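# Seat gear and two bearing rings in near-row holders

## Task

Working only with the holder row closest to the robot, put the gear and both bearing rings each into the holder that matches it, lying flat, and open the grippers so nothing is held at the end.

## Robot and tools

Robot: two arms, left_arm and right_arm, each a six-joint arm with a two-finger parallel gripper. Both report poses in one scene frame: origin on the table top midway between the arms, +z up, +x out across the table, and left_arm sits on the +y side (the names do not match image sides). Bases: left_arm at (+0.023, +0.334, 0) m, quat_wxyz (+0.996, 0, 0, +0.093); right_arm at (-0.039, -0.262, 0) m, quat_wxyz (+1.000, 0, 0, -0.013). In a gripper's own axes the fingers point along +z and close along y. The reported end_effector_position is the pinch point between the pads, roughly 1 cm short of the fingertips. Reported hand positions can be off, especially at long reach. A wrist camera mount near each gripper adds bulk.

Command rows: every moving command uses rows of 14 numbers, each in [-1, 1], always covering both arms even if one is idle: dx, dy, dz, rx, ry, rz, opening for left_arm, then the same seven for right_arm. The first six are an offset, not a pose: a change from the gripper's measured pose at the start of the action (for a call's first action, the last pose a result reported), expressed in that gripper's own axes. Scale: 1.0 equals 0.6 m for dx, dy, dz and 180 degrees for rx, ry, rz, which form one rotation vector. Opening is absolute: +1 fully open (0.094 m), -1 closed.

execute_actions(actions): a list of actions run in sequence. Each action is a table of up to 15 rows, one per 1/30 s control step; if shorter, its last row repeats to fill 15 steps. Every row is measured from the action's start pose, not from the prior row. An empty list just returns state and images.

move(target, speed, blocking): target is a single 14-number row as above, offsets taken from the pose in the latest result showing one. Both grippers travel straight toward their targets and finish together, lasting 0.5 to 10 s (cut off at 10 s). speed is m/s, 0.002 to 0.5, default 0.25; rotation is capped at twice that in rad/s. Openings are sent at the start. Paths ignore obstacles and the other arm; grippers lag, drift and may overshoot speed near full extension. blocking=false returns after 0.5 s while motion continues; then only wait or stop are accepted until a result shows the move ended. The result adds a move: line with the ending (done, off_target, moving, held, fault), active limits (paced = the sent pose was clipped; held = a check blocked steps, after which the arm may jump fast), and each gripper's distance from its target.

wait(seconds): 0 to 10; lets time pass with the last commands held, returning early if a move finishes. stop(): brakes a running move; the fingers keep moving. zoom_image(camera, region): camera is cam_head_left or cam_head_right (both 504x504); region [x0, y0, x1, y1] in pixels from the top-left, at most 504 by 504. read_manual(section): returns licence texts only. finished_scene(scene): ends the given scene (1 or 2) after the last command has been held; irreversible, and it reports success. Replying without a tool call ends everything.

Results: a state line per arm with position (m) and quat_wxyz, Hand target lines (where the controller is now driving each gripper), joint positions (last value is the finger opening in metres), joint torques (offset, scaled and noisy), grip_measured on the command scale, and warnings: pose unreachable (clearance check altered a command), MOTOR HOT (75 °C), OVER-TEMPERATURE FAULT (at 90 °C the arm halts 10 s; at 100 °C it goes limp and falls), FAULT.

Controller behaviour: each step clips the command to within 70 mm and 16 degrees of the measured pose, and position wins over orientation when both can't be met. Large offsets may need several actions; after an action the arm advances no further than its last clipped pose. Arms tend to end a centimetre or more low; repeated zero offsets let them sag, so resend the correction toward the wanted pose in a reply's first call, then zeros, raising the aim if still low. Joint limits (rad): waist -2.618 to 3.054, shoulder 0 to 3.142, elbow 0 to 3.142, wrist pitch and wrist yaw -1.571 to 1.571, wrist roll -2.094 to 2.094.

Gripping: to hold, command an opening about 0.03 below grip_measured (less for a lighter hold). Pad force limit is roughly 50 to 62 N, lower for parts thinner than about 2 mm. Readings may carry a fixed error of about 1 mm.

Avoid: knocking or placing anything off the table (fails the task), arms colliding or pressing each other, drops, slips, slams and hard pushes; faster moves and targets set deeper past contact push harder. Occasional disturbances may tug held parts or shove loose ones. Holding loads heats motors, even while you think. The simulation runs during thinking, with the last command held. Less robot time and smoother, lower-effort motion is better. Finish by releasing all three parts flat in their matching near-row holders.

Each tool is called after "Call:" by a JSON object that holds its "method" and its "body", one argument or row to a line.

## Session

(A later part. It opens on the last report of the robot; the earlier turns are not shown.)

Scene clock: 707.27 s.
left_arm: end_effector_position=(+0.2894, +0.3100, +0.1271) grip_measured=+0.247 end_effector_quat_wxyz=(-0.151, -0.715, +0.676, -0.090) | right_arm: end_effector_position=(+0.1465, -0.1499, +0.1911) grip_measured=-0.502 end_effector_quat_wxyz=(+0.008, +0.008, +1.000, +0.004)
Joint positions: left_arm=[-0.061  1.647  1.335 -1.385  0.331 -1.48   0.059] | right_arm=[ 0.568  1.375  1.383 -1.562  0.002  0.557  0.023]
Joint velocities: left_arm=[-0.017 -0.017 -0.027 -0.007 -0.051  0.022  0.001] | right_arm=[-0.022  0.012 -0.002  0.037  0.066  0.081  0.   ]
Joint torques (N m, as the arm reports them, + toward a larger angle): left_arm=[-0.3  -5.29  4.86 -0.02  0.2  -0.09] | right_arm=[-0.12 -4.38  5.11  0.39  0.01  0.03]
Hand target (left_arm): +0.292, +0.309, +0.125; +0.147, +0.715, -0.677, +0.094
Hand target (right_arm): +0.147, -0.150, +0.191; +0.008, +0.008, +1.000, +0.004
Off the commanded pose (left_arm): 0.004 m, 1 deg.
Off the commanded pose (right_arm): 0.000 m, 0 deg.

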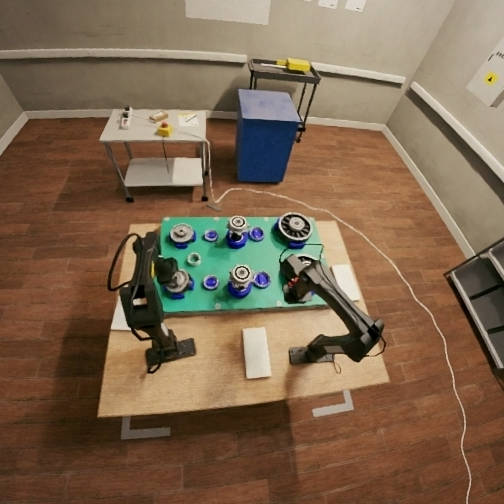

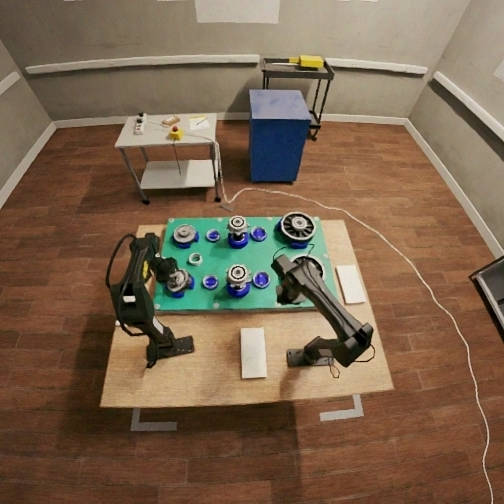

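Call:
{"method": "move", "body": {
  "target": [0.022,0.006,-0.0625,0,0,0,0.19,0,0,0,0,0,0,-0.5],
  "speed": 0.03
}}

Call:
{"method": "zoom_image", "body": {
  "camera": "cam_head_left",
  "region": [150, 255, 200, 300]
}}

Scene clock: 728.67 s.
left_arm: end_effector_position=(+0.2911, +0.3117, +0.1327) grip_measured=+0.247 end_effector_quat_wxyz=(-0.164, -0.713, +0.678, -0.071) | right_arm: end_effector_position=(+0.1465, -0.1499, +0.1911) grip_measured=-0.502 end_effector_quat_wxyz=(+0.008, +0.008, +1.000, +0.004)
Joint positions: left_arm=[-0.064  1.694  1.406 -1.453  0.317 -1.473  0.059] | right_arm=[ 0.568  1.375  1.383 -1.562  0.002  0.557  0.023]
Joint velocities: left_arm=[ 0.002 -0.002  0.007  0.007 -0.007 -0.007 -0.   ] | right_arm=[-0.012  0.002  0.007 -0.022  0.007 -0.022  0.001]
Joint torques (N m, as the arm reports them, + toward a larger angle): left_arm=[ 0.48 -9.42 11.49 -1.14  0.28 -0.08] | right_arm=[-0.1  -4.51  5.05  0.35 -0.02  0.04]
Hand target (left_arm): +0.288, +0.310, +0.164; +0.150, +0.715, -0.676, +0.090
Hand target (right_arm): +0.147, -0.150, +0.191; +0.008, +0.008, +1.000, +0.004
Off the commanded pose (left_arm): 0.034 m, 3 deg.
Off the commanded pose (right_arm): 0.000 m, 0 deg.
move: off_target (left_arm)

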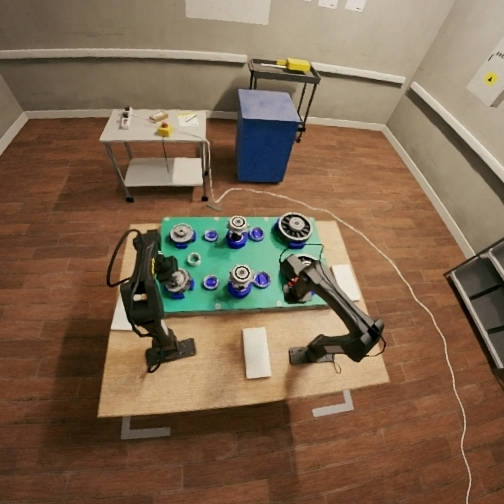

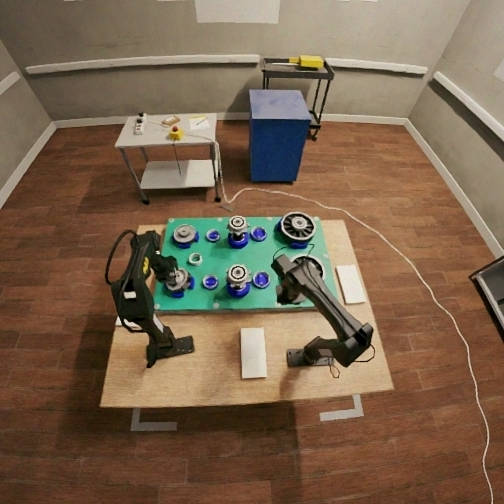

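Region (150, 255, 200, 300) of cam_head_left's 504x504 image, scaled by 10.080, with more detail than that image has; it fills the top 454 rows of this view, and the rest is white.

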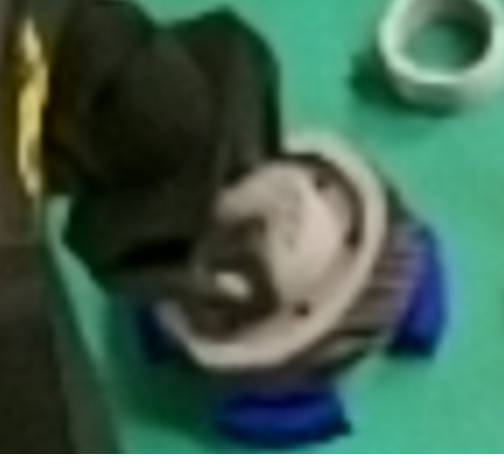

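Call:
{"method": "move", "body": {
  "target": [0.030,0.013,-0.086,0.02,-0.03,0,0.19,0,0,0,0,0,0,-0.5],
  "speed": 0.03
}}

Call:
{"method": "zoom_image", "body": {
  "camera": "cam_head_left",
  "region": [150, 255, 200, 300]
}}

Scene clock: 738.53 s.
left_arm: end_effector_position=(+0.2932, +0.3184, +0.1461) grip_measured=+0.247 end_effector_quat_wxyz=(-0.126, -0.721, +0.681, -0.025) | right_arm: end_effector_position=(+0.1465, -0.1499, +0.1911) grip_measured=-0.502 end_effector_quat_wxyz=(+0.008, +0.008, +1.000, +0.004)
Joint positions: left_arm=[-0.111  1.701  1.49  -1.514  0.207 -1.537  0.059] | right_arm=[ 0.568  1.375  1.383 -1.562  0.002  0.557  0.023]
Joint velocities: left_arm=[-0.007  0.002  0.007 -0.007 -0.066  0.037 -0.   ] | right_arm=[ 0.007  0.002  0.002  0.022 -0.007  0.066  0.001]
Joint torques (N m, as the arm reports them, + toward a larger angle): left_arm=[  0.   -10.91  11.85  -1.03   0.37  -0.07] | right_arm=[ 0.03 -4.45  5.21  0.38 -0.04  0.04]
Hand target (left_arm): +0.288, +0.313, +0.184; +0.107, +0.721, -0.682, +0.060
Hand target (right_arm): +0.147, -0.150, +0.191; +0.008, +0.008, +1.000, +0.004
Off the commanded pose (left_arm): 0.042 m, 4 deg.
Off the commanded pose (right_arm): 0.000 m, 0 deg.
joint sent to its limit (left arm) — the command would take joint 4 (wrist pitch) past its lower limit, so that joint was sent only as far as its limit.
move: off_target (left_arm)

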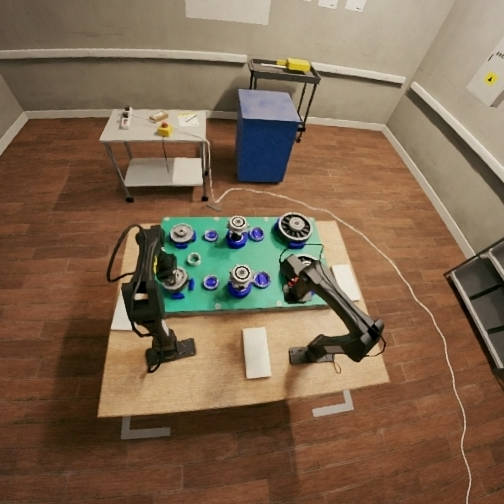

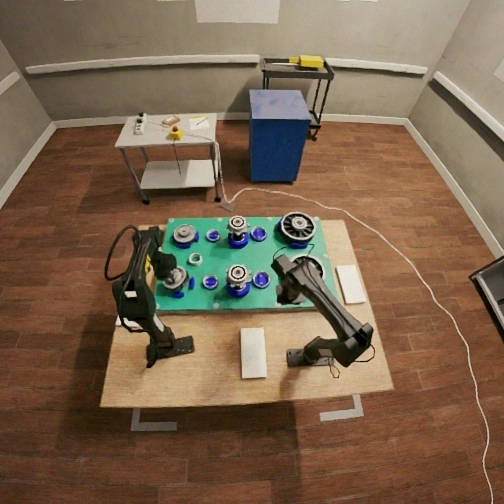

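Region (150, 255, 200, 300) of cam_head_left's 504x504 image, scaled by 10.080, with more detail than that image has; it fills the top 454 rows of this view, and the rest is white.

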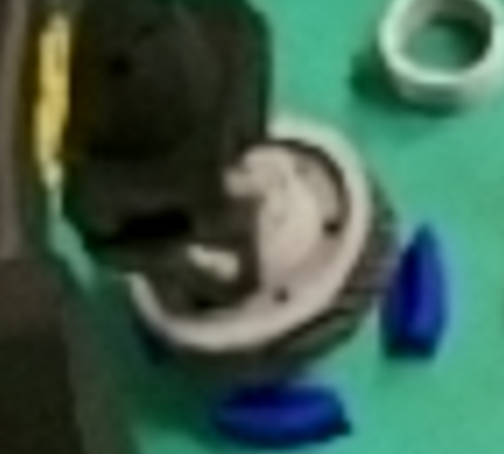

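Call:
{"method": "execute_actions", "body": {
  "actions": [
    [[0.021,0.018,-0.058,0.026,0.005,0,0.19,0,0,0,0,0,0,-0.5],[0.021,0.018,-0.058,0.028,0.002,0,0.19,0,0,0,0,0,0,-0.5],[0.022,0.018,-0.058,0.030,-0.001,0,0.19,0,0,0,0,0,0,-0.5],[0.022,0.018,-0.058,0.032,-0.004,0,0.19,0,0,0,0,0,0,-0.5],[0.023,0.018,-0.058,0.034,-0.007,0,0.19,0,0,0,0,0,0,-0.5],[0.023,0.018,-0.058,0.036,-0.010,0,0.19,0,0,0,0,0,0,-0.5],[0.024,0.018,-0.058,0.038,-0.013,0,0.19,0,0,0,0,0,0,-0.5],[0.024,0.019,-0.057,0.040,-0.016,0,0.19,0,0,0,0,0,0,-0.5],[0.025,0.019,-0.057,0.042,-0.019,0,0.19,0,0,0,0,0,0,-0.5],[0.025,0.019,-0.057,0.044,-0.022,0,0.19,0,0,0,0,0,0,-0.5],[0.026,0.019,-0.057,0.046,-0.025,0,0.19,0,0,0,0,0,0,-0.5],[0.026,0.019,-0.057,0.048,-0.028,0,0.19,0,0,0,0,0,0,-0.5],[0.027,0.019,-0.057,0.050,-0.031,0,0.19,0,0,0,0,0,0,-0.5],[0.027,0.019,-0.057,0.052,-0.034,0,0.19,0,0,0,0,0,0,-0.5],[0.027,0.019,-0.057,0.054,-0.037,0,0.19,0,0,0,0,0,0,-0.5]]
  ]
}}

Call:
{"method": "wait", "body": {
  "seconds": 0.5
}}

Scene clock: 769.30 s.
left_arm: end_effector_position=(+0.2875, +0.3175, +0.1499) grip_measured=+0.247 end_effector_quat_wxyz=(-0.062, -0.726, +0.685, -0.003) | right_arm: end_effector_position=(+0.1465, -0.1499, +0.1911) grip_measured=-0.502 end_effector_quat_wxyz=(+0.008, +0.008, +1.000, +0.004)
Joint positions: left_arm=[-0.188  1.62   1.437 -1.468  0.095 -1.626  0.059] | right_arm=[ 0.568  1.375  1.383 -1.562  0.002  0.557  0.023]
Joint velocities: left_arm=[-0.222 -0.173 -0.149  0.066 -0.095 -0.256  0.   ] | right_arm=[-0.002  0.007 -0.022 -0.051  0.081  0.022 -0.   ]
Joint torques (N m, as the arm reports them, + toward a larger angle): left_arm=[ -0.55 -11.2    9.83  -0.47   0.31  -0.05] | right_arm=[-0.06 -4.4   4.89  0.37  0.    0.04]
Hand target (left_arm): +0.286, +0.311, +0.181; +0.026, +0.730, -0.682, +0.044
Hand target (right_arm): +0.147, -0.150, +0.191; +0.008, +0.008, +1.000, +0.004
Off the commanded pose (left_arm): 0.035 m, 6 deg.
Off the commanded pose (right_arm): 0.000 m, 0 deg.

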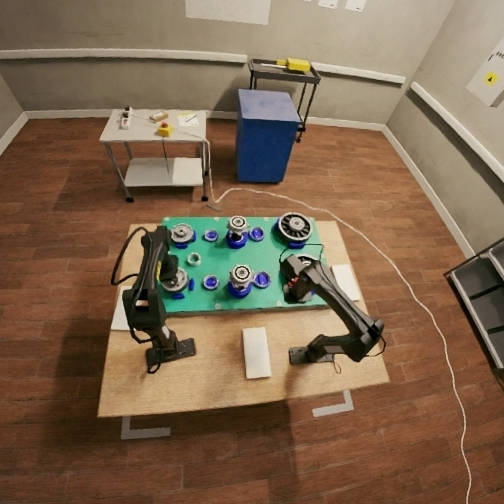

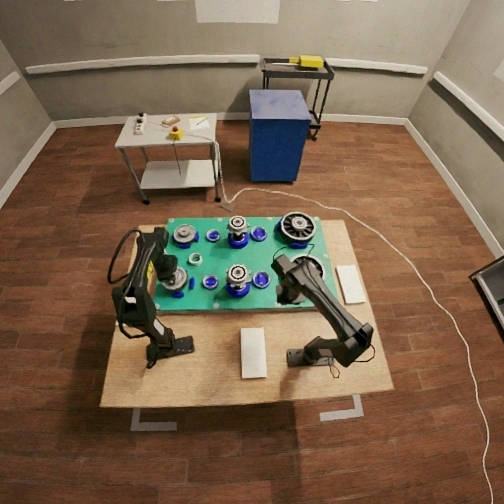

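Scene clock: 769.80 s.
left_arm: end_effector_position=(+0.2872, +0.3163, +0.1504) grip_measured=+0.247 end_effector_quat_wxyz=(-0.051, -0.730, +0.681, -0.000) | right_arm: end_effector_position=(+0.1465, -0.1499, +0.1911) grip_measured=-0.502 end_effector_quat_wxyz=(+0.008, +0.008, +1.000, +0.004)
Joint positions: left_arm=[-0.205  1.609  1.429 -1.459  0.077 -1.656  0.059] | right_arm=[ 0.568  1.375  1.383 -1.562  0.002  0.557  0.023]
Joint velocities: left_arm=[ 0.012  0.002  0.002  0.007 -0.066 -0.037 -0.001] | right_arm=[-0.007  0.007 -0.002 -0.037 -0.022 -0.051 -0.   ]
Joint torques (N m, as the arm reports them, + toward a larger angle): left_arm=[ -0.57 -10.77   9.34  -0.42   0.27  -0.09] | right_arm=[-0.05 -4.6   5.13  0.38 -0.01  0.01]
Hand target (left_arm): +0.286, +0.311, +0.181; +0.026, +0.730, -0.682, +0.044
Hand target (right_arm): +0.147, -0.150, +0.191; +0.008, +0.008, +1.000, +0.004
Off the commanded pose (left_arm): 0.035 m, 6 deg.
Off the commanded pose (right_arm): 0.000 m, 0 deg.
wait: 0.50 s; at rest by 0.43 s

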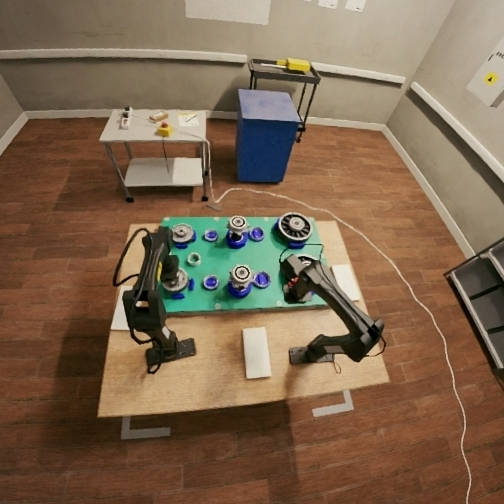

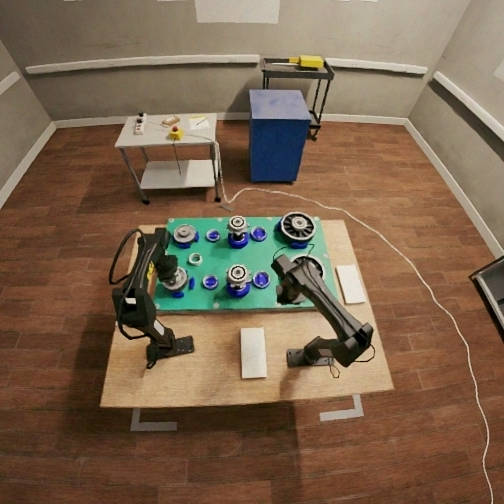

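Call:
{"method": "execute_actions", "body": {
  "actions": [
    [[0.013,0.006,-0.056,0.033,0.008,0,0.19,0,0,0,0,0,0,-0.5],[0.014,0.006,-0.056,0.035,0.006,0,0.19,0,0,0,0,0,0,-0.5],[0.015,0.005,-0.056,0.037,0.004,0,0.19,0,0,0,0,0,0,-0.5],[0.016,0.005,-0.056,0.039,0.002,0,0.19,0,0,0,0,0,0,-0.5],[0.017,0.005,-0.056,0.041,0.0,0,0.19,0,0,0,0,0,0,-0.5],[0.018,0.004,-0.056,0.043,-0.002,0,0.19,0,0,0,0,0,0,-0.5],[0.019,0.004,-0.056,0.045,-0.004,0,0.19,0,0,0,0,0,0,-0.5],[0.020,0.004,-0.056,0.047,-0.006,0,0.19,0,0,0,0,0,0,-0.5],[0.021,0.003,-0.056,0.049,-0.008,0,0.19,0,0,0,0,0,0,-0.5],[0.022,0.003,-0.056,0.051,-0.010,0,0.19,0,0,0,0,0,0,-0.5],[0.023,0.002,-0.056,0.052,-0.012,0,0.19,0,0,0,0,0,0,-0.5],[0.024,0.002,-0.056,0.053,-0.014,0,0.19,0,0,0,0,0,0,-0.5],[0.024,0.002,-0.056,0.054,-0.016,0,0.19,0,0,0,0,0,0,-0.5]]
  ]
}}

Call:
{"method": "wait", "body": {
  "seconds": 0.5
}}

Call:
{"method": "zoom_image", "body": {
  "camera": "cam_head_left",
  "region": [150, 255, 200, 300]
}}

Call:
{"method": "zoom_image", "body": {
  "camera": "cam_head_right",
  "region": [150, 255, 200, 300]
}}

Scene clock: 784.80 s.
left_arm: end_effector_position=(+0.2818, +0.3056, +0.1518) grip_measured=+0.247 end_effector_quat_wxyz=(-0.019, -0.729, +0.684, +0.004) | right_arm: end_effector_position=(+0.1465, -0.1499, +0.1911) grip_measured=-0.502 end_effector_quat_wxyz=(+0.008, +0.008, +1.000, +0.004)
Joint positions: left_arm=[-0.282  1.557  1.387 -1.43   0.024 -1.729  0.059] | right_arm=[ 0.568  1.375  1.383 -1.562  0.002  0.557  0.023]
Joint velocities: left_arm=[-0.105 -0.032 -0.017  0.022 -0.022 -0.168  0.001] | right_arm=[-0.012 -0.012 -0.007  0.022 -0.066  0.007 -0.   ]
Joint torques (N m, as the arm reports them, + toward a larger angle): left_arm=[ -0.39 -10.3    9.28  -0.12   0.04  -0.12] | right_arm=[-0.03 -4.52  5.03  0.34 -0.02  0.07]
Hand target (left_arm): +0.287, +0.306, +0.183; -0.026, +0.733, -0.678, +0.042
Hand target (right_arm): +0.147, -0.150, +0.191; +0.008, +0.008, +1.000, +0.004
Off the commanded pose (left_arm): 0.034 m, 7 deg.
Off the commanded pose (right_arm): 0.000 m, 0 deg.

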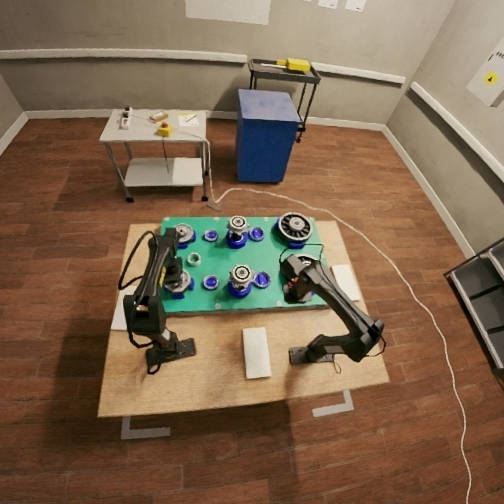

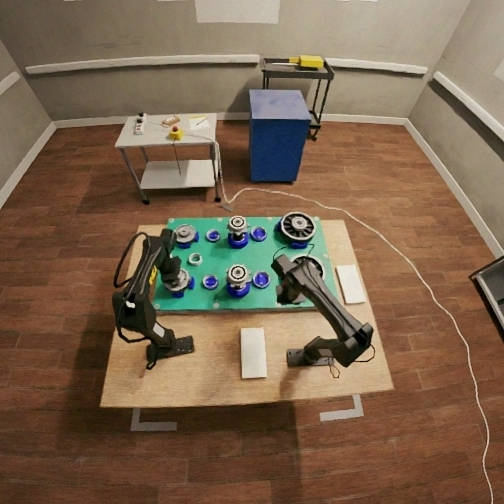

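Scene clock: 785.30 s.
left_arm: end_effector_position=(+0.2834, +0.3066, +0.1519) grip_measured=+0.247 end_effector_quat_wxyz=(-0.011, -0.734, +0.679, +0.005) | right_arm: end_effector_position=(+0.1465, -0.1499, +0.1911) grip_measured=-0.502 end_effector_quat_wxyz=(+0.008, +0.008, +1.000, +0.004)
Joint positions: left_arm=[-0.286  1.557  1.387 -1.423  0.012 -1.747  0.059] | right_arm=[ 0.568  1.375  1.383 -1.562  0.002  0.557  0.023]
Joint velocities: left_arm=[-0.012  0.002  0.017 -0.022 -0.051 -0.037 -0.   ] | right_arm=[-0.007 -0.002 -0.002 -0.007 -0.022 -0.007 -0.001]
Joint torques (N m, as the arm reports them, + toward a larger angle): left_arm=[ -0.41 -10.34   9.53  -0.11   0.    -0.09] | right_arm=[ 0.   -4.54  5.17  0.38 -0.01  0.01]
Hand target (left_arm): +0.287, +0.306, +0.183; -0.026, +0.733, -0.678, +0.042
Hand target (right_arm): +0.147, -0.150, +0.191; +0.008, +0.008, +1.000, +0.004
Off the commanded pose (left_arm): 0.034 m, 7 deg.
Off the commanded pose (right_arm): 0.000 m, 0 deg.
wait: 0.50 s; at rest by 0.37 s

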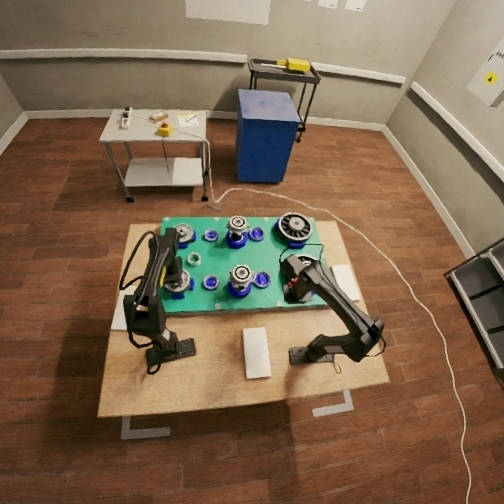

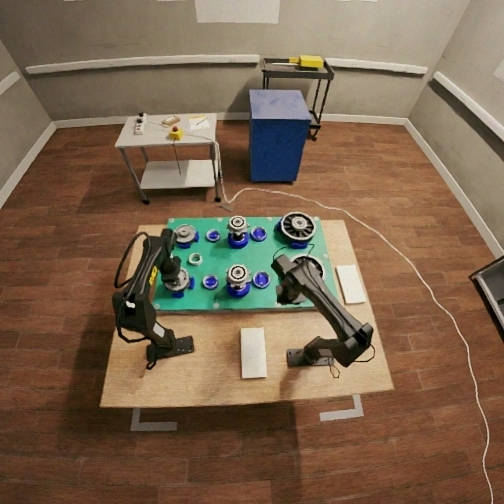

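Region (150, 255, 200, 300) of cam_head_left's 504x504 image, scaled by 10.080, with more detail than that image has; it fills the top 454 rows of this view, and the rest is white.

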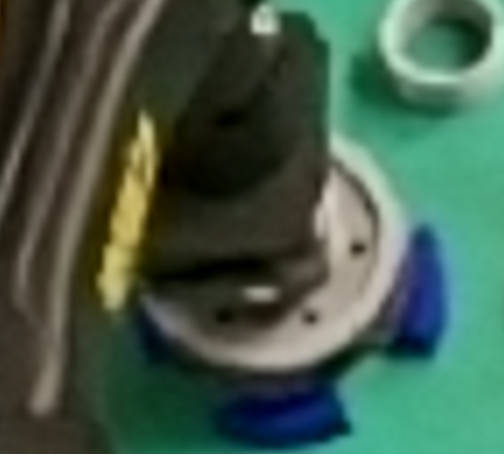

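Region (150, 255, 200, 300) of cam_head_right's 504x504 image, scaled by 10.080, with more detail than that image has; it fills the top 454 rows of this view, and the rest is white.

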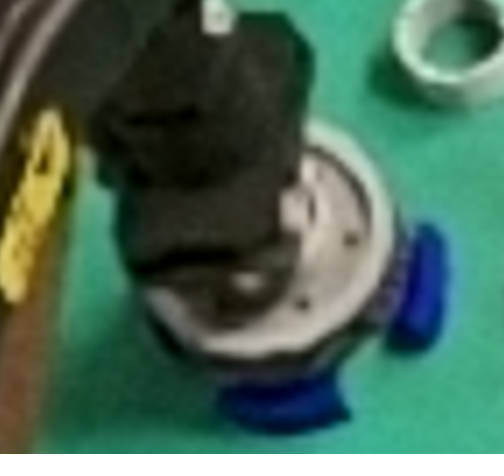

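Call:
{"method": "execute_actions", "body": {
  "actions": [
    [[0.001,-0.007,-0.056,0.038,0.006,0,0.19,0,0,0,0,0,0,-0.5],[0.0,-0.009,-0.056,0.039,0.006,0,0.19,0,0,0,0,0,0,-0.5],[-0.001,-0.011,-0.056,0.039,0.006,0,0.19,0,0,0,0,0,0,-0.5],[-0.001,-0.013,-0.056,0.040,0.005,0,0.19,0,0,0,0,0,0,-0.5],[-0.002,-0.015,-0.056,0.040,0.005,0,0.19,0,0,0,0,0,0,-0.5],[-0.003,-0.017,-0.056,0.041,0.005,0,0.19,0,0,0,0,0,0,-0.5],[-0.004,-0.019,-0.056,0.041,0.004,0,0.19,0,0,0,0,0,0,-0.5],[-0.004,-0.021,-0.056,0.042,0.004,0,0.19,0,0,0,0,0,0,-0.5],[-0.005,-0.023,-0.056,0.043,0.004,0,0.19,0,0,0,0,0,0,-0.5],[-0.006,-0.025,-0.056,0.044,0.003,0,0.19,0,0,0,0,0,0,-0.5],[-0.007,-0.027,-0.056,0.045,0.003,0,0.19,0,0,0,0,0,0,-0.5],[-0.008,-0.029,-0.056,0.045,0.003,0,0.19,0,0,0,0,0,0,-0.5]]
  ]
}}

Call:
{"method": "wait", "body": {
  "seconds": 0.5
}}

Call:
{"method": "zoom_image", "body": {
  "camera": "cam_head_left",
  "region": [150, 255, 200, 300]
}}

Call:
{"method": "zoom_image", "body": {
  "camera": "cam_head_right",
  "region": [150, 255, 200, 300]
}}

Scene clock: 823.17 s.
left_arm: end_effector_position=(+0.2867, +0.3103, +0.1518) grip_measured=+0.247 end_effector_quat_wxyz=(-0.006, -0.735, +0.678, +0.002) | right_arm: end_effector_position=(+0.1465, -0.1499, +0.1911) grip_measured=-0.502 end_effector_quat_wxyz=(+0.008, +0.008, +1.000, +0.004)
Joint positions: left_arm=[-0.274  1.557  1.387 -1.411  0.007 -1.738  0.059] | right_arm=[ 0.568  1.375  1.383 -1.562  0.002  0.557  0.023]
Joint velocities: left_arm=[ 0.032  0.007  0.012 -0.022 -0.007  0.022  0.   ] | right_arm=[ 0.027 -0.007 -0.002  0.007  0.007  0.022 -0.001]
Joint torques (N m, as the arm reports them, + toward a larger angle): left_arm=[ 0.56 -8.81 11.54 -0.09  0.04 -0.08] | right_arm=[-0.03 -4.52  5.01  0.36  0.02  0.04]
Hand target (left_arm): +0.299, +0.313, +0.184; -0.037, +0.733, -0.677, +0.046
Hand target (right_arm): +0.147, -0.150, +0.191; +0.008, +0.008, +1.000, +0.004
Off the commanded pose (left_arm): 0.036 m, 7 deg.
Off the commanded pose (right_arm): 0.000 m, 0 deg.

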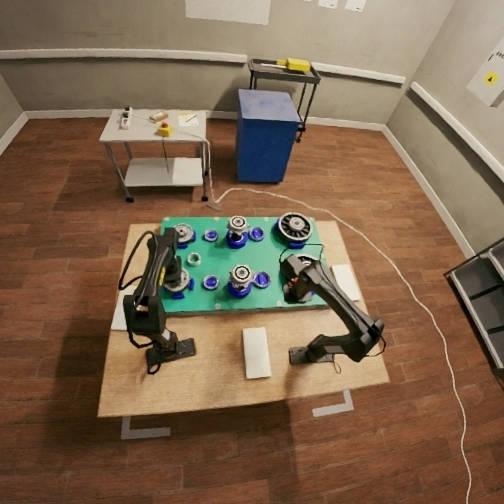

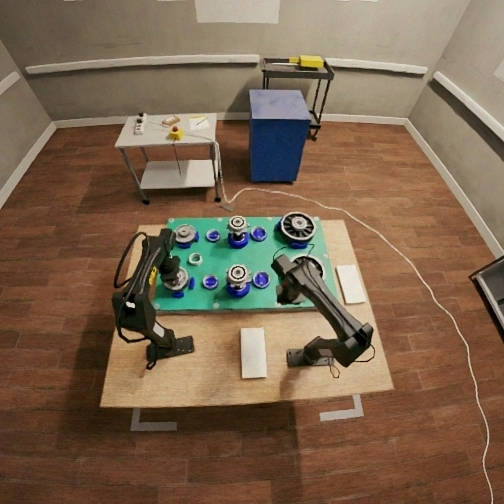

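Scene clock: 823.67 s.
left_arm: end_effector_position=(+0.2876, +0.3114, +0.1518) grip_measured=+0.247 end_effector_quat_wxyz=(-0.003, -0.734, +0.679, +0.002) | right_arm: end_effector_position=(+0.1465, -0.1499, +0.1911) grip_measured=-0.502 end_effector_quat_wxyz=(+0.008, +0.008, +1.000, +0.004)
Joint positions: left_arm=[-0.272  1.557  1.387 -1.408  0.003 -1.735  0.059] | right_arm=[ 0.568  1.375  1.383 -1.562  0.002  0.557  0.023]
Joint velocities: left_arm=[-0.002  0.002 -0.002  0.007 -0.022 -0.007 -0.   ] | right_arm=[ 0.002 -0.012 -0.002  0.007 -0.007 -0.022  0.   ]
Joint torques (N m, as the arm reports them, + toward a larger angle): left_arm=[ 0.59 -9.   11.4  -0.01 -0.01 -0.03] | right_arm=[-0.05 -4.53  5.17  0.37 -0.03  0.02]
Hand target (left_arm): +0.299, +0.313, +0.184; -0.037, +0.733, -0.677, +0.046
Hand target (right_arm): +0.147, -0.150, +0.191; +0.008, +0.008, +1.000, +0.004
Off the commanded pose (left_arm): 0.036 m, 7 deg.
Off the commanded pose (right_arm): 0.000 m, 0 deg.
wait: 0.50 s; at rest by 0.17 s

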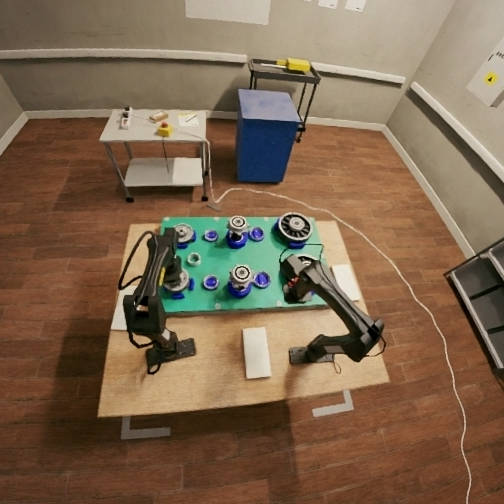

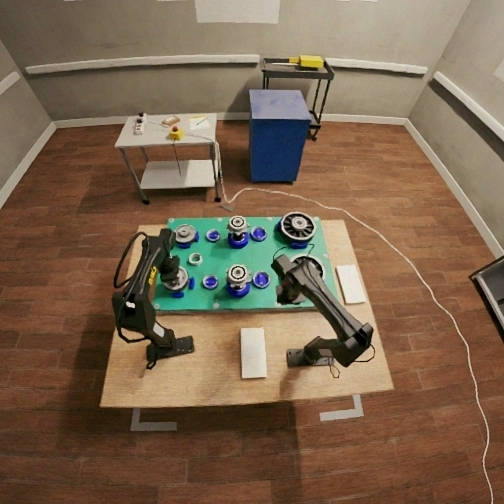

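Region (150, 255, 200, 300) of cam_head_left's 504x504 image, scaled by 10.080, with more detail than that image has; it fills the top 454 rows of this view, and the rest is white.

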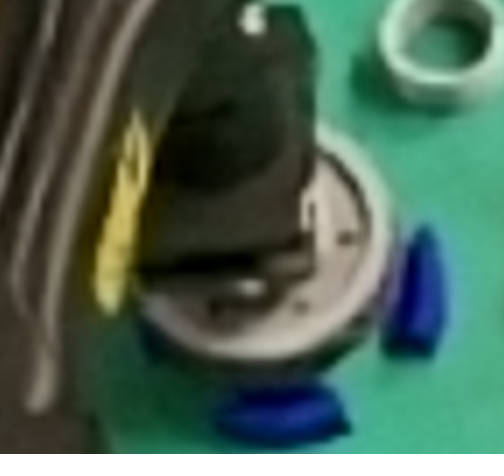

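Region (150, 255, 200, 300) of cam_head_right's 504x504 image, scaled by 10.080, with more detail than that image has; it fills the top 454 rows of this view, and the rest is white.

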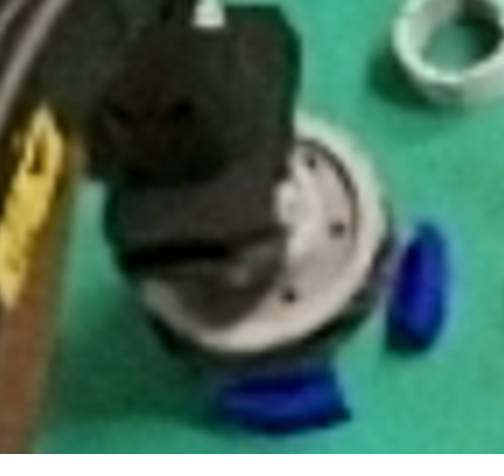

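Call:
{"method": "execute_actions", "body": {
  "actions": [
    [[-0.002,-0.021,-0.056,0.039,0.005,0,0.19,0,0,0,0,0,0,-0.5],[-0.002,-0.022,-0.055,0.039,0.005,0,0.19,0,0,0,0,0,0,-0.5],[-0.002,-0.023,-0.054,0.039,0.005,0,0.19,0,0,0,0,0,0,-0.5],[-0.001,-0.024,-0.053,0.039,0.005,0,0.19,0,0,0,0,0,0,-0.5],[-0.001,-0.025,-0.052,0.039,0.005,0,0.19,0,0,0,0,0,0,-0.5],[-0.001,-0.026,-0.051,0.039,0.005,0,0.19,0,0,0,0,0,0,-0.5],[0,-0.027,-0.050,0.039,0.005,0,0.19,0,0,0,0,0,0,-0.5],[0,-0.028,-0.049,0.039,0.005,0,0.19,0,0,0,0,0,0,-0.5],[0,-0.029,-0.048,0.039,0.005,0,0.19,0,0,0,0,0,0,-0.5],[0,-0.030,-0.046,0.039,0.005,0,0.19,0,0,0,0,0,0,-0.5],[0.001,-0.031,-0.044,0.039,0.005,0,0.19,0,0,0,0,0,0,-0.5],[0.001,-0.032,-0.042,0.039,0.005,0,0.19,0,0,0,0,0,0,-0.5]]
  ]
}}

Call:
{"method": "wait", "body": {
  "seconds": 0.5
}}

Call:
{"method": "zoom_image", "body": {
  "camera": "cam_head_left",
  "region": [150, 255, 200, 300]
}}

Call:
{"method": "zoom_image", "body": {
  "camera": "cam_head_right",
  "region": [150, 255, 200, 300]
}}

Scene clock: 838.70 s.
left_arm: end_effector_position=(+0.2923, +0.3110, +0.1470) grip_measured=+0.247 end_effector_quat_wxyz=(-0.004, -0.733, +0.680, +0.003) | right_arm: end_effector_position=(+0.1465, -0.1499, +0.1911) grip_measured=-0.502 end_effector_quat_wxyz=(+0.008, +0.008, +1.000, +0.004)
Joint positions: left_arm=[-0.272  1.576  1.387 -1.391  0.003 -1.732  0.059] | right_arm=[ 0.568  1.375  1.383 -1.562  0.002  0.557  0.023]
Joint velocities: left_arm=[0.002 0.042 0.002 0.051 0.007 0.007 0.001] | right_arm=[ 0.002 -0.007 -0.012  0.037  0.007  0.007  0.   ]
Joint torques (N m, as the arm reports them, + toward a larger angle): left_arm=[ 0.68 -9.33 10.51 -0.01 -0.01 -0.02] | right_arm=[ 0.03 -4.42  5.32  0.37 -0.02  0.02]
Hand target (left_arm): +0.305, +0.312, +0.177; -0.035, +0.733, -0.677, +0.045
Hand target (right_arm): +0.147, -0.150, +0.191; +0.008, +0.008, +1.000, +0.004
Off the commanded pose (left_arm): 0.033 m, 7 deg.
Off the commanded pose (right_arm): 0.000 m, 0 deg.

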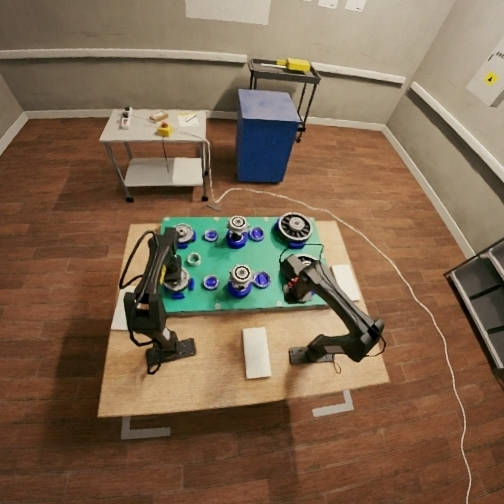

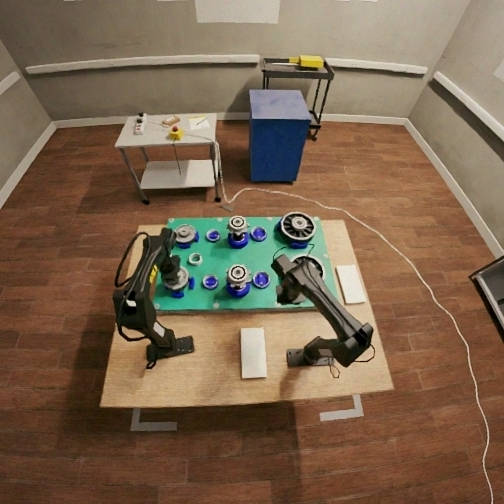

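Scene clock: 839.20 s.
left_arm: end_effector_position=(+0.2952, +0.3108, +0.1464) grip_measured=+0.247 end_effector_quat_wxyz=(-0.001, -0.733, +0.680, -0.000) | right_arm: end_effector_position=(+0.1465, -0.1499, +0.1911) grip_measured=-0.502 end_effector_quat_wxyz=(+0.008, +0.008, +1.000, +0.004)
Joint positions: left_arm=[-0.272  1.578  1.387 -1.38   0.003 -1.732  0.059] | right_arm=[ 0.568  1.375  1.383 -1.562  0.002  0.557  0.023]
Joint velocities: left_arm=[-0.007 -0.007  0.007  0.022 -0.037  0.022  0.   ] | right_arm=[ 0.002 -0.027 -0.017  0.022  0.007 -0.037 -0.001]
Joint torques (N m, as the arm reports them, + toward a larger angle): left_arm=[ 0.67 -9.16 10.69 -0.01  0.03  0.03] | right_arm=[ 0.2  -4.56  5.06  0.35 -0.01  0.01]
Hand target (left_arm): +0.305, +0.312, +0.177; -0.035, +0.733, -0.677, +0.045
Hand target (right_arm): +0.147, -0.150, +0.191; +0.008, +0.008, +1.000, +0.004
Off the commanded pose (left_arm): 0.033 m, 7 deg.
Off the commanded pose (right_arm): 0.000 m, 0 deg.
wait: 0.50 s; at rest by 0.23 s

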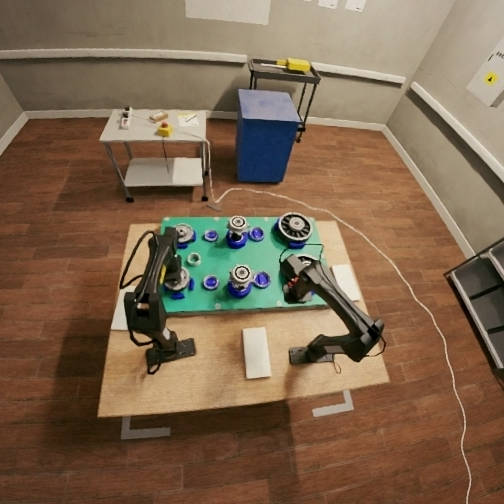

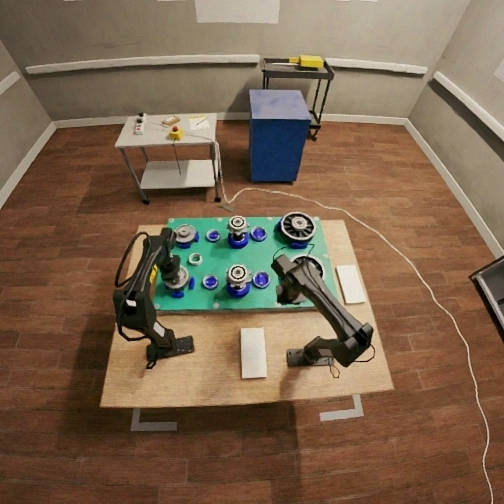

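Region (150, 255, 200, 300) of cam_head_left's 504x504 image, scaled by 10.080, with more detail than that image has; it fills the top 454 rows of this view, and the rest is white.

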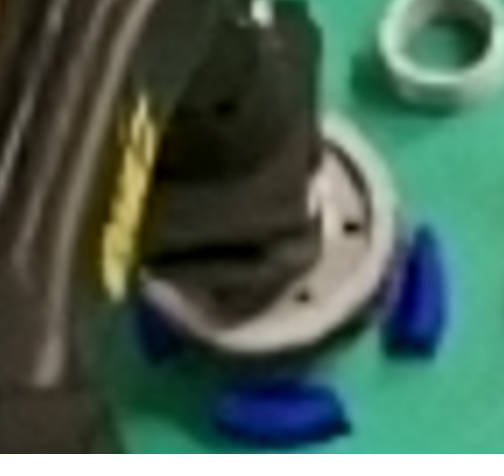

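Region (150, 255, 200, 300) of cam_head_right's 504x504 image, scaled by 10.080, with more detail than that image has; it fills the top 454 rows of this view, and the rest is white.

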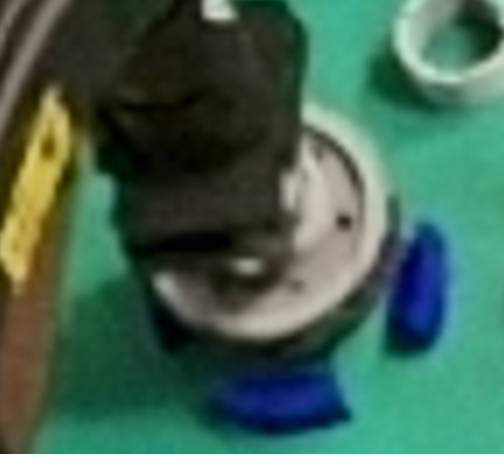

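Call:
{"method": "execute_actions", "body": {
  "actions": [
    [[0,-0.017,-0.050,0.037,0.005,0,0.19,0,0,0,0,0,0,-0.5],[0,-0.017,-0.048,0.037,0.005,0,0.19,0,0,0,0,0,0,-0.5],[0,-0.016,-0.046,0.037,0.005,0,0.19,0,0,0,0,0,0,-0.5],[0,-0.016,-0.044,0.037,0.005,0,0.19,0,0,0,0,0,0,-0.5],[0,-0.016,-0.042,0.037,0.005,0,0.19,0,0,0,0,0,0,-0.5],[0,-0.015,-0.040,0.037,0.005,0,0.19,0,0,0,0,0,0,-0.5],[0,-0.015,-0.038,0.037,0.005,0,0.19,0,0,0,0,0,0,-0.5],[0,-0.015,-0.036,0.037,0.005,0,0.19,0,0,0,0,0,0,-0.5],[0,-0.014,-0.034,0.037,0.005,0,0.19,0,0,0,0,0,0,-0.5],[0,-0.014,-0.032,0.037,0.005,0,0.19,0,0,0,0,0,0,-0.5],[0,-0.014,-0.030,0.037,0.005,0,0.19,0,0,0,0,0,0,-0.5],[0,-0.013,-0.028,0.037,0.005,0,0.19,0,0,0,0,0,0,-0.5],[0,-0.013,-0.026,0.037,0.005,0,0.19,0,0,0,0,0,0,-0.5],[0,-0.013,-0.024,0.037,0.005,0,0.19,0,0,0,0,0,0,-0.5],[0,-0.013,-0.023,0.037,0.005,0,0.19,0,0,0,0,0,0,-0.5]]
  ]
}}

Call:
{"method": "wait", "body": {
  "seconds": 0.5
}}

Call:
{"method": "zoom_image", "body": {
  "camera": "cam_head_left",
  "region": [150, 255, 200, 300]
}}

Call:
{"method": "zoom_image", "body": {
  "camera": "cam_head_right",
  "region": [150, 255, 200, 300]
}}

Scene clock: 850.20 s.
left_arm: end_effector_position=(+0.2923, +0.3094, +0.1327) grip_measured=+0.247 end_effector_quat_wxyz=(-0.007, -0.733, +0.680, -0.001) | right_arm: end_effector_position=(+0.1465, -0.1499, +0.1911) grip_measured=-0.502 end_effector_quat_wxyz=(+0.008, +0.008, +1.000, +0.004)
Joint positions: left_arm=[-0.272  1.573  1.327 -1.332  0.012 -1.732  0.059] | right_arm=[ 0.568  1.375  1.383 -1.562  0.002  0.557  0.023]
Joint velocities: left_arm=[ 0.002 -0.071 -0.085  0.066 -0.007  0.037 -0.001] | right_arm=[-0.012 -0.002 -0.002 -0.022  0.007 -0.022 -0.001]
Joint torques (N m, as the arm reports them, + toward a larger angle): left_arm=[ 0.45 -9.74  8.66  0.07 -0.01 -0.05] | right_arm=[ 0.02 -4.24  5.14  0.37 -0.06  0.02]
Hand target (left_arm): +0.302, +0.311, +0.159; -0.035, +0.733, -0.678, +0.046
Hand target (right_arm): +0.147, -0.150, +0.191; +0.008, +0.008, +1.000, +0.004
Off the commanded pose (left_arm): 0.030 m, 7 deg.
Off the commanded pose (right_arm): 0.000 m, 0 deg.

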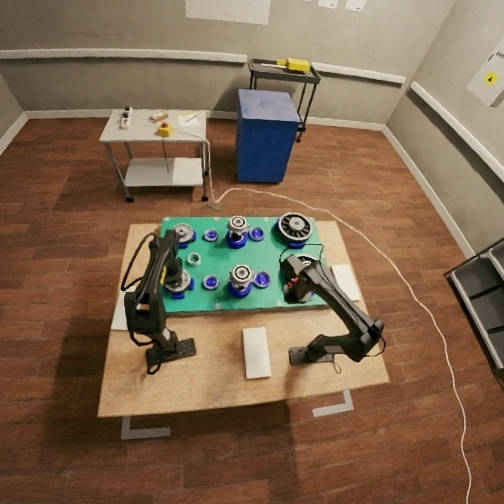

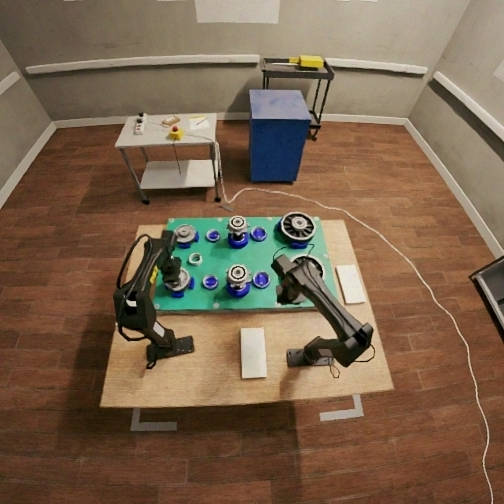

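Scene clock: 850.70 s.
left_arm: end_effector_position=(+0.2923, +0.3094, +0.1328) grip_measured=+0.247 end_effector_quat_wxyz=(-0.005, -0.733, +0.680, -0.003) | right_arm: end_effector_position=(+0.1465, -0.1499, +0.1911) grip_measured=-0.502 end_effector_quat_wxyz=(+0.008, +0.008, +1.000, +0.004)
Joint positions: left_arm=[-0.272  1.568  1.322 -1.327  0.012 -1.732  0.059] | right_arm=[ 0.568  1.375  1.383 -1.562  0.002  0.557  0.023]
Joint velocities: left_arm=[ 0.002 -0.007  0.007 -0.051 -0.051  0.037 -0.001] | right_arm=[-0.007 -0.002 -0.007  0.007  0.051 -0.037 -0.   ]
Joint torques (N m, as the arm reports them, + toward a larger angle): left_arm=[ 0.36 -9.85  8.49  0.19 -0.06 -0.05] | right_arm=[ 0.07 -4.42  5.15  0.35  0.01  0.05]
Hand target (left_arm): +0.302, +0.311, +0.159; -0.035, +0.733, -0.678, +0.046
Hand target (right_arm): +0.147, -0.150, +0.191; +0.008, +0.008, +1.000, +0.004
Off the commanded pose (left_arm): 0.029 m, 7 deg.
Off the commanded pose (right_arm): 0.000 m, 0 deg.
wait: 0.50 s; at rest by 0.17 s

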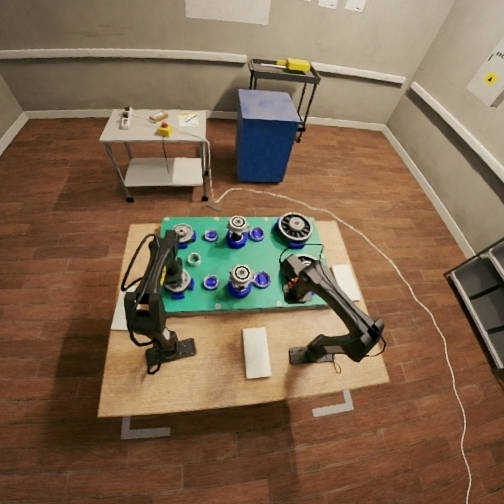

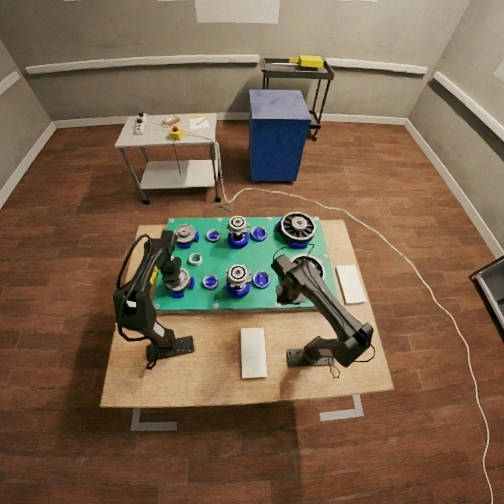

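Region (150, 255, 200, 300) of cam_head_left's 504x504 image, scaled by 10.080, with more detail than that image has; it fills the top 454 rows of this view, and the rest is white.

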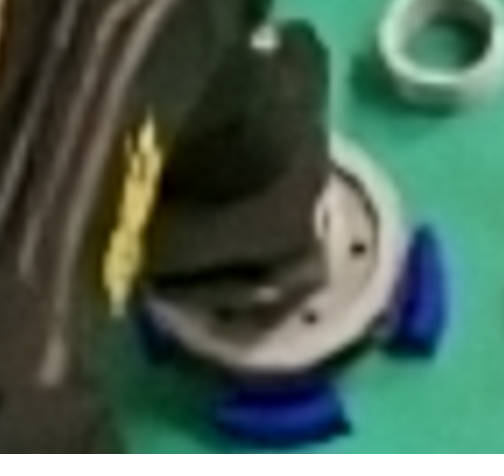

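Region (150, 255, 200, 300) of cam_head_right's 504x504 image, scaled by 10.080, with more detail than that image has; it fills the top 454 rows of this view, and the rest is white.

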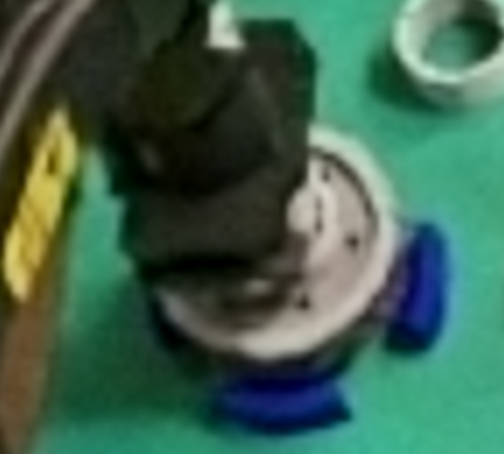

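Call:
{"method": "zoom_image", "body": {
  "camera": "cam_head_right",
  "region": [160, 213, 210, 258]
}}

Region (160, 213, 210, 258) of cam_head_right's 504x504 image, scaled by 10.080, with more detail than that image has; it fills the top 454 rows of this view, and the rest is white.

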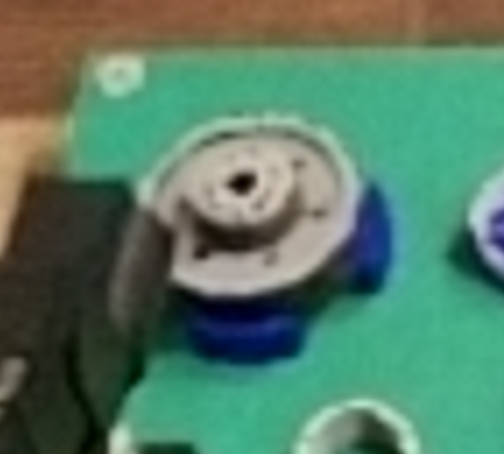

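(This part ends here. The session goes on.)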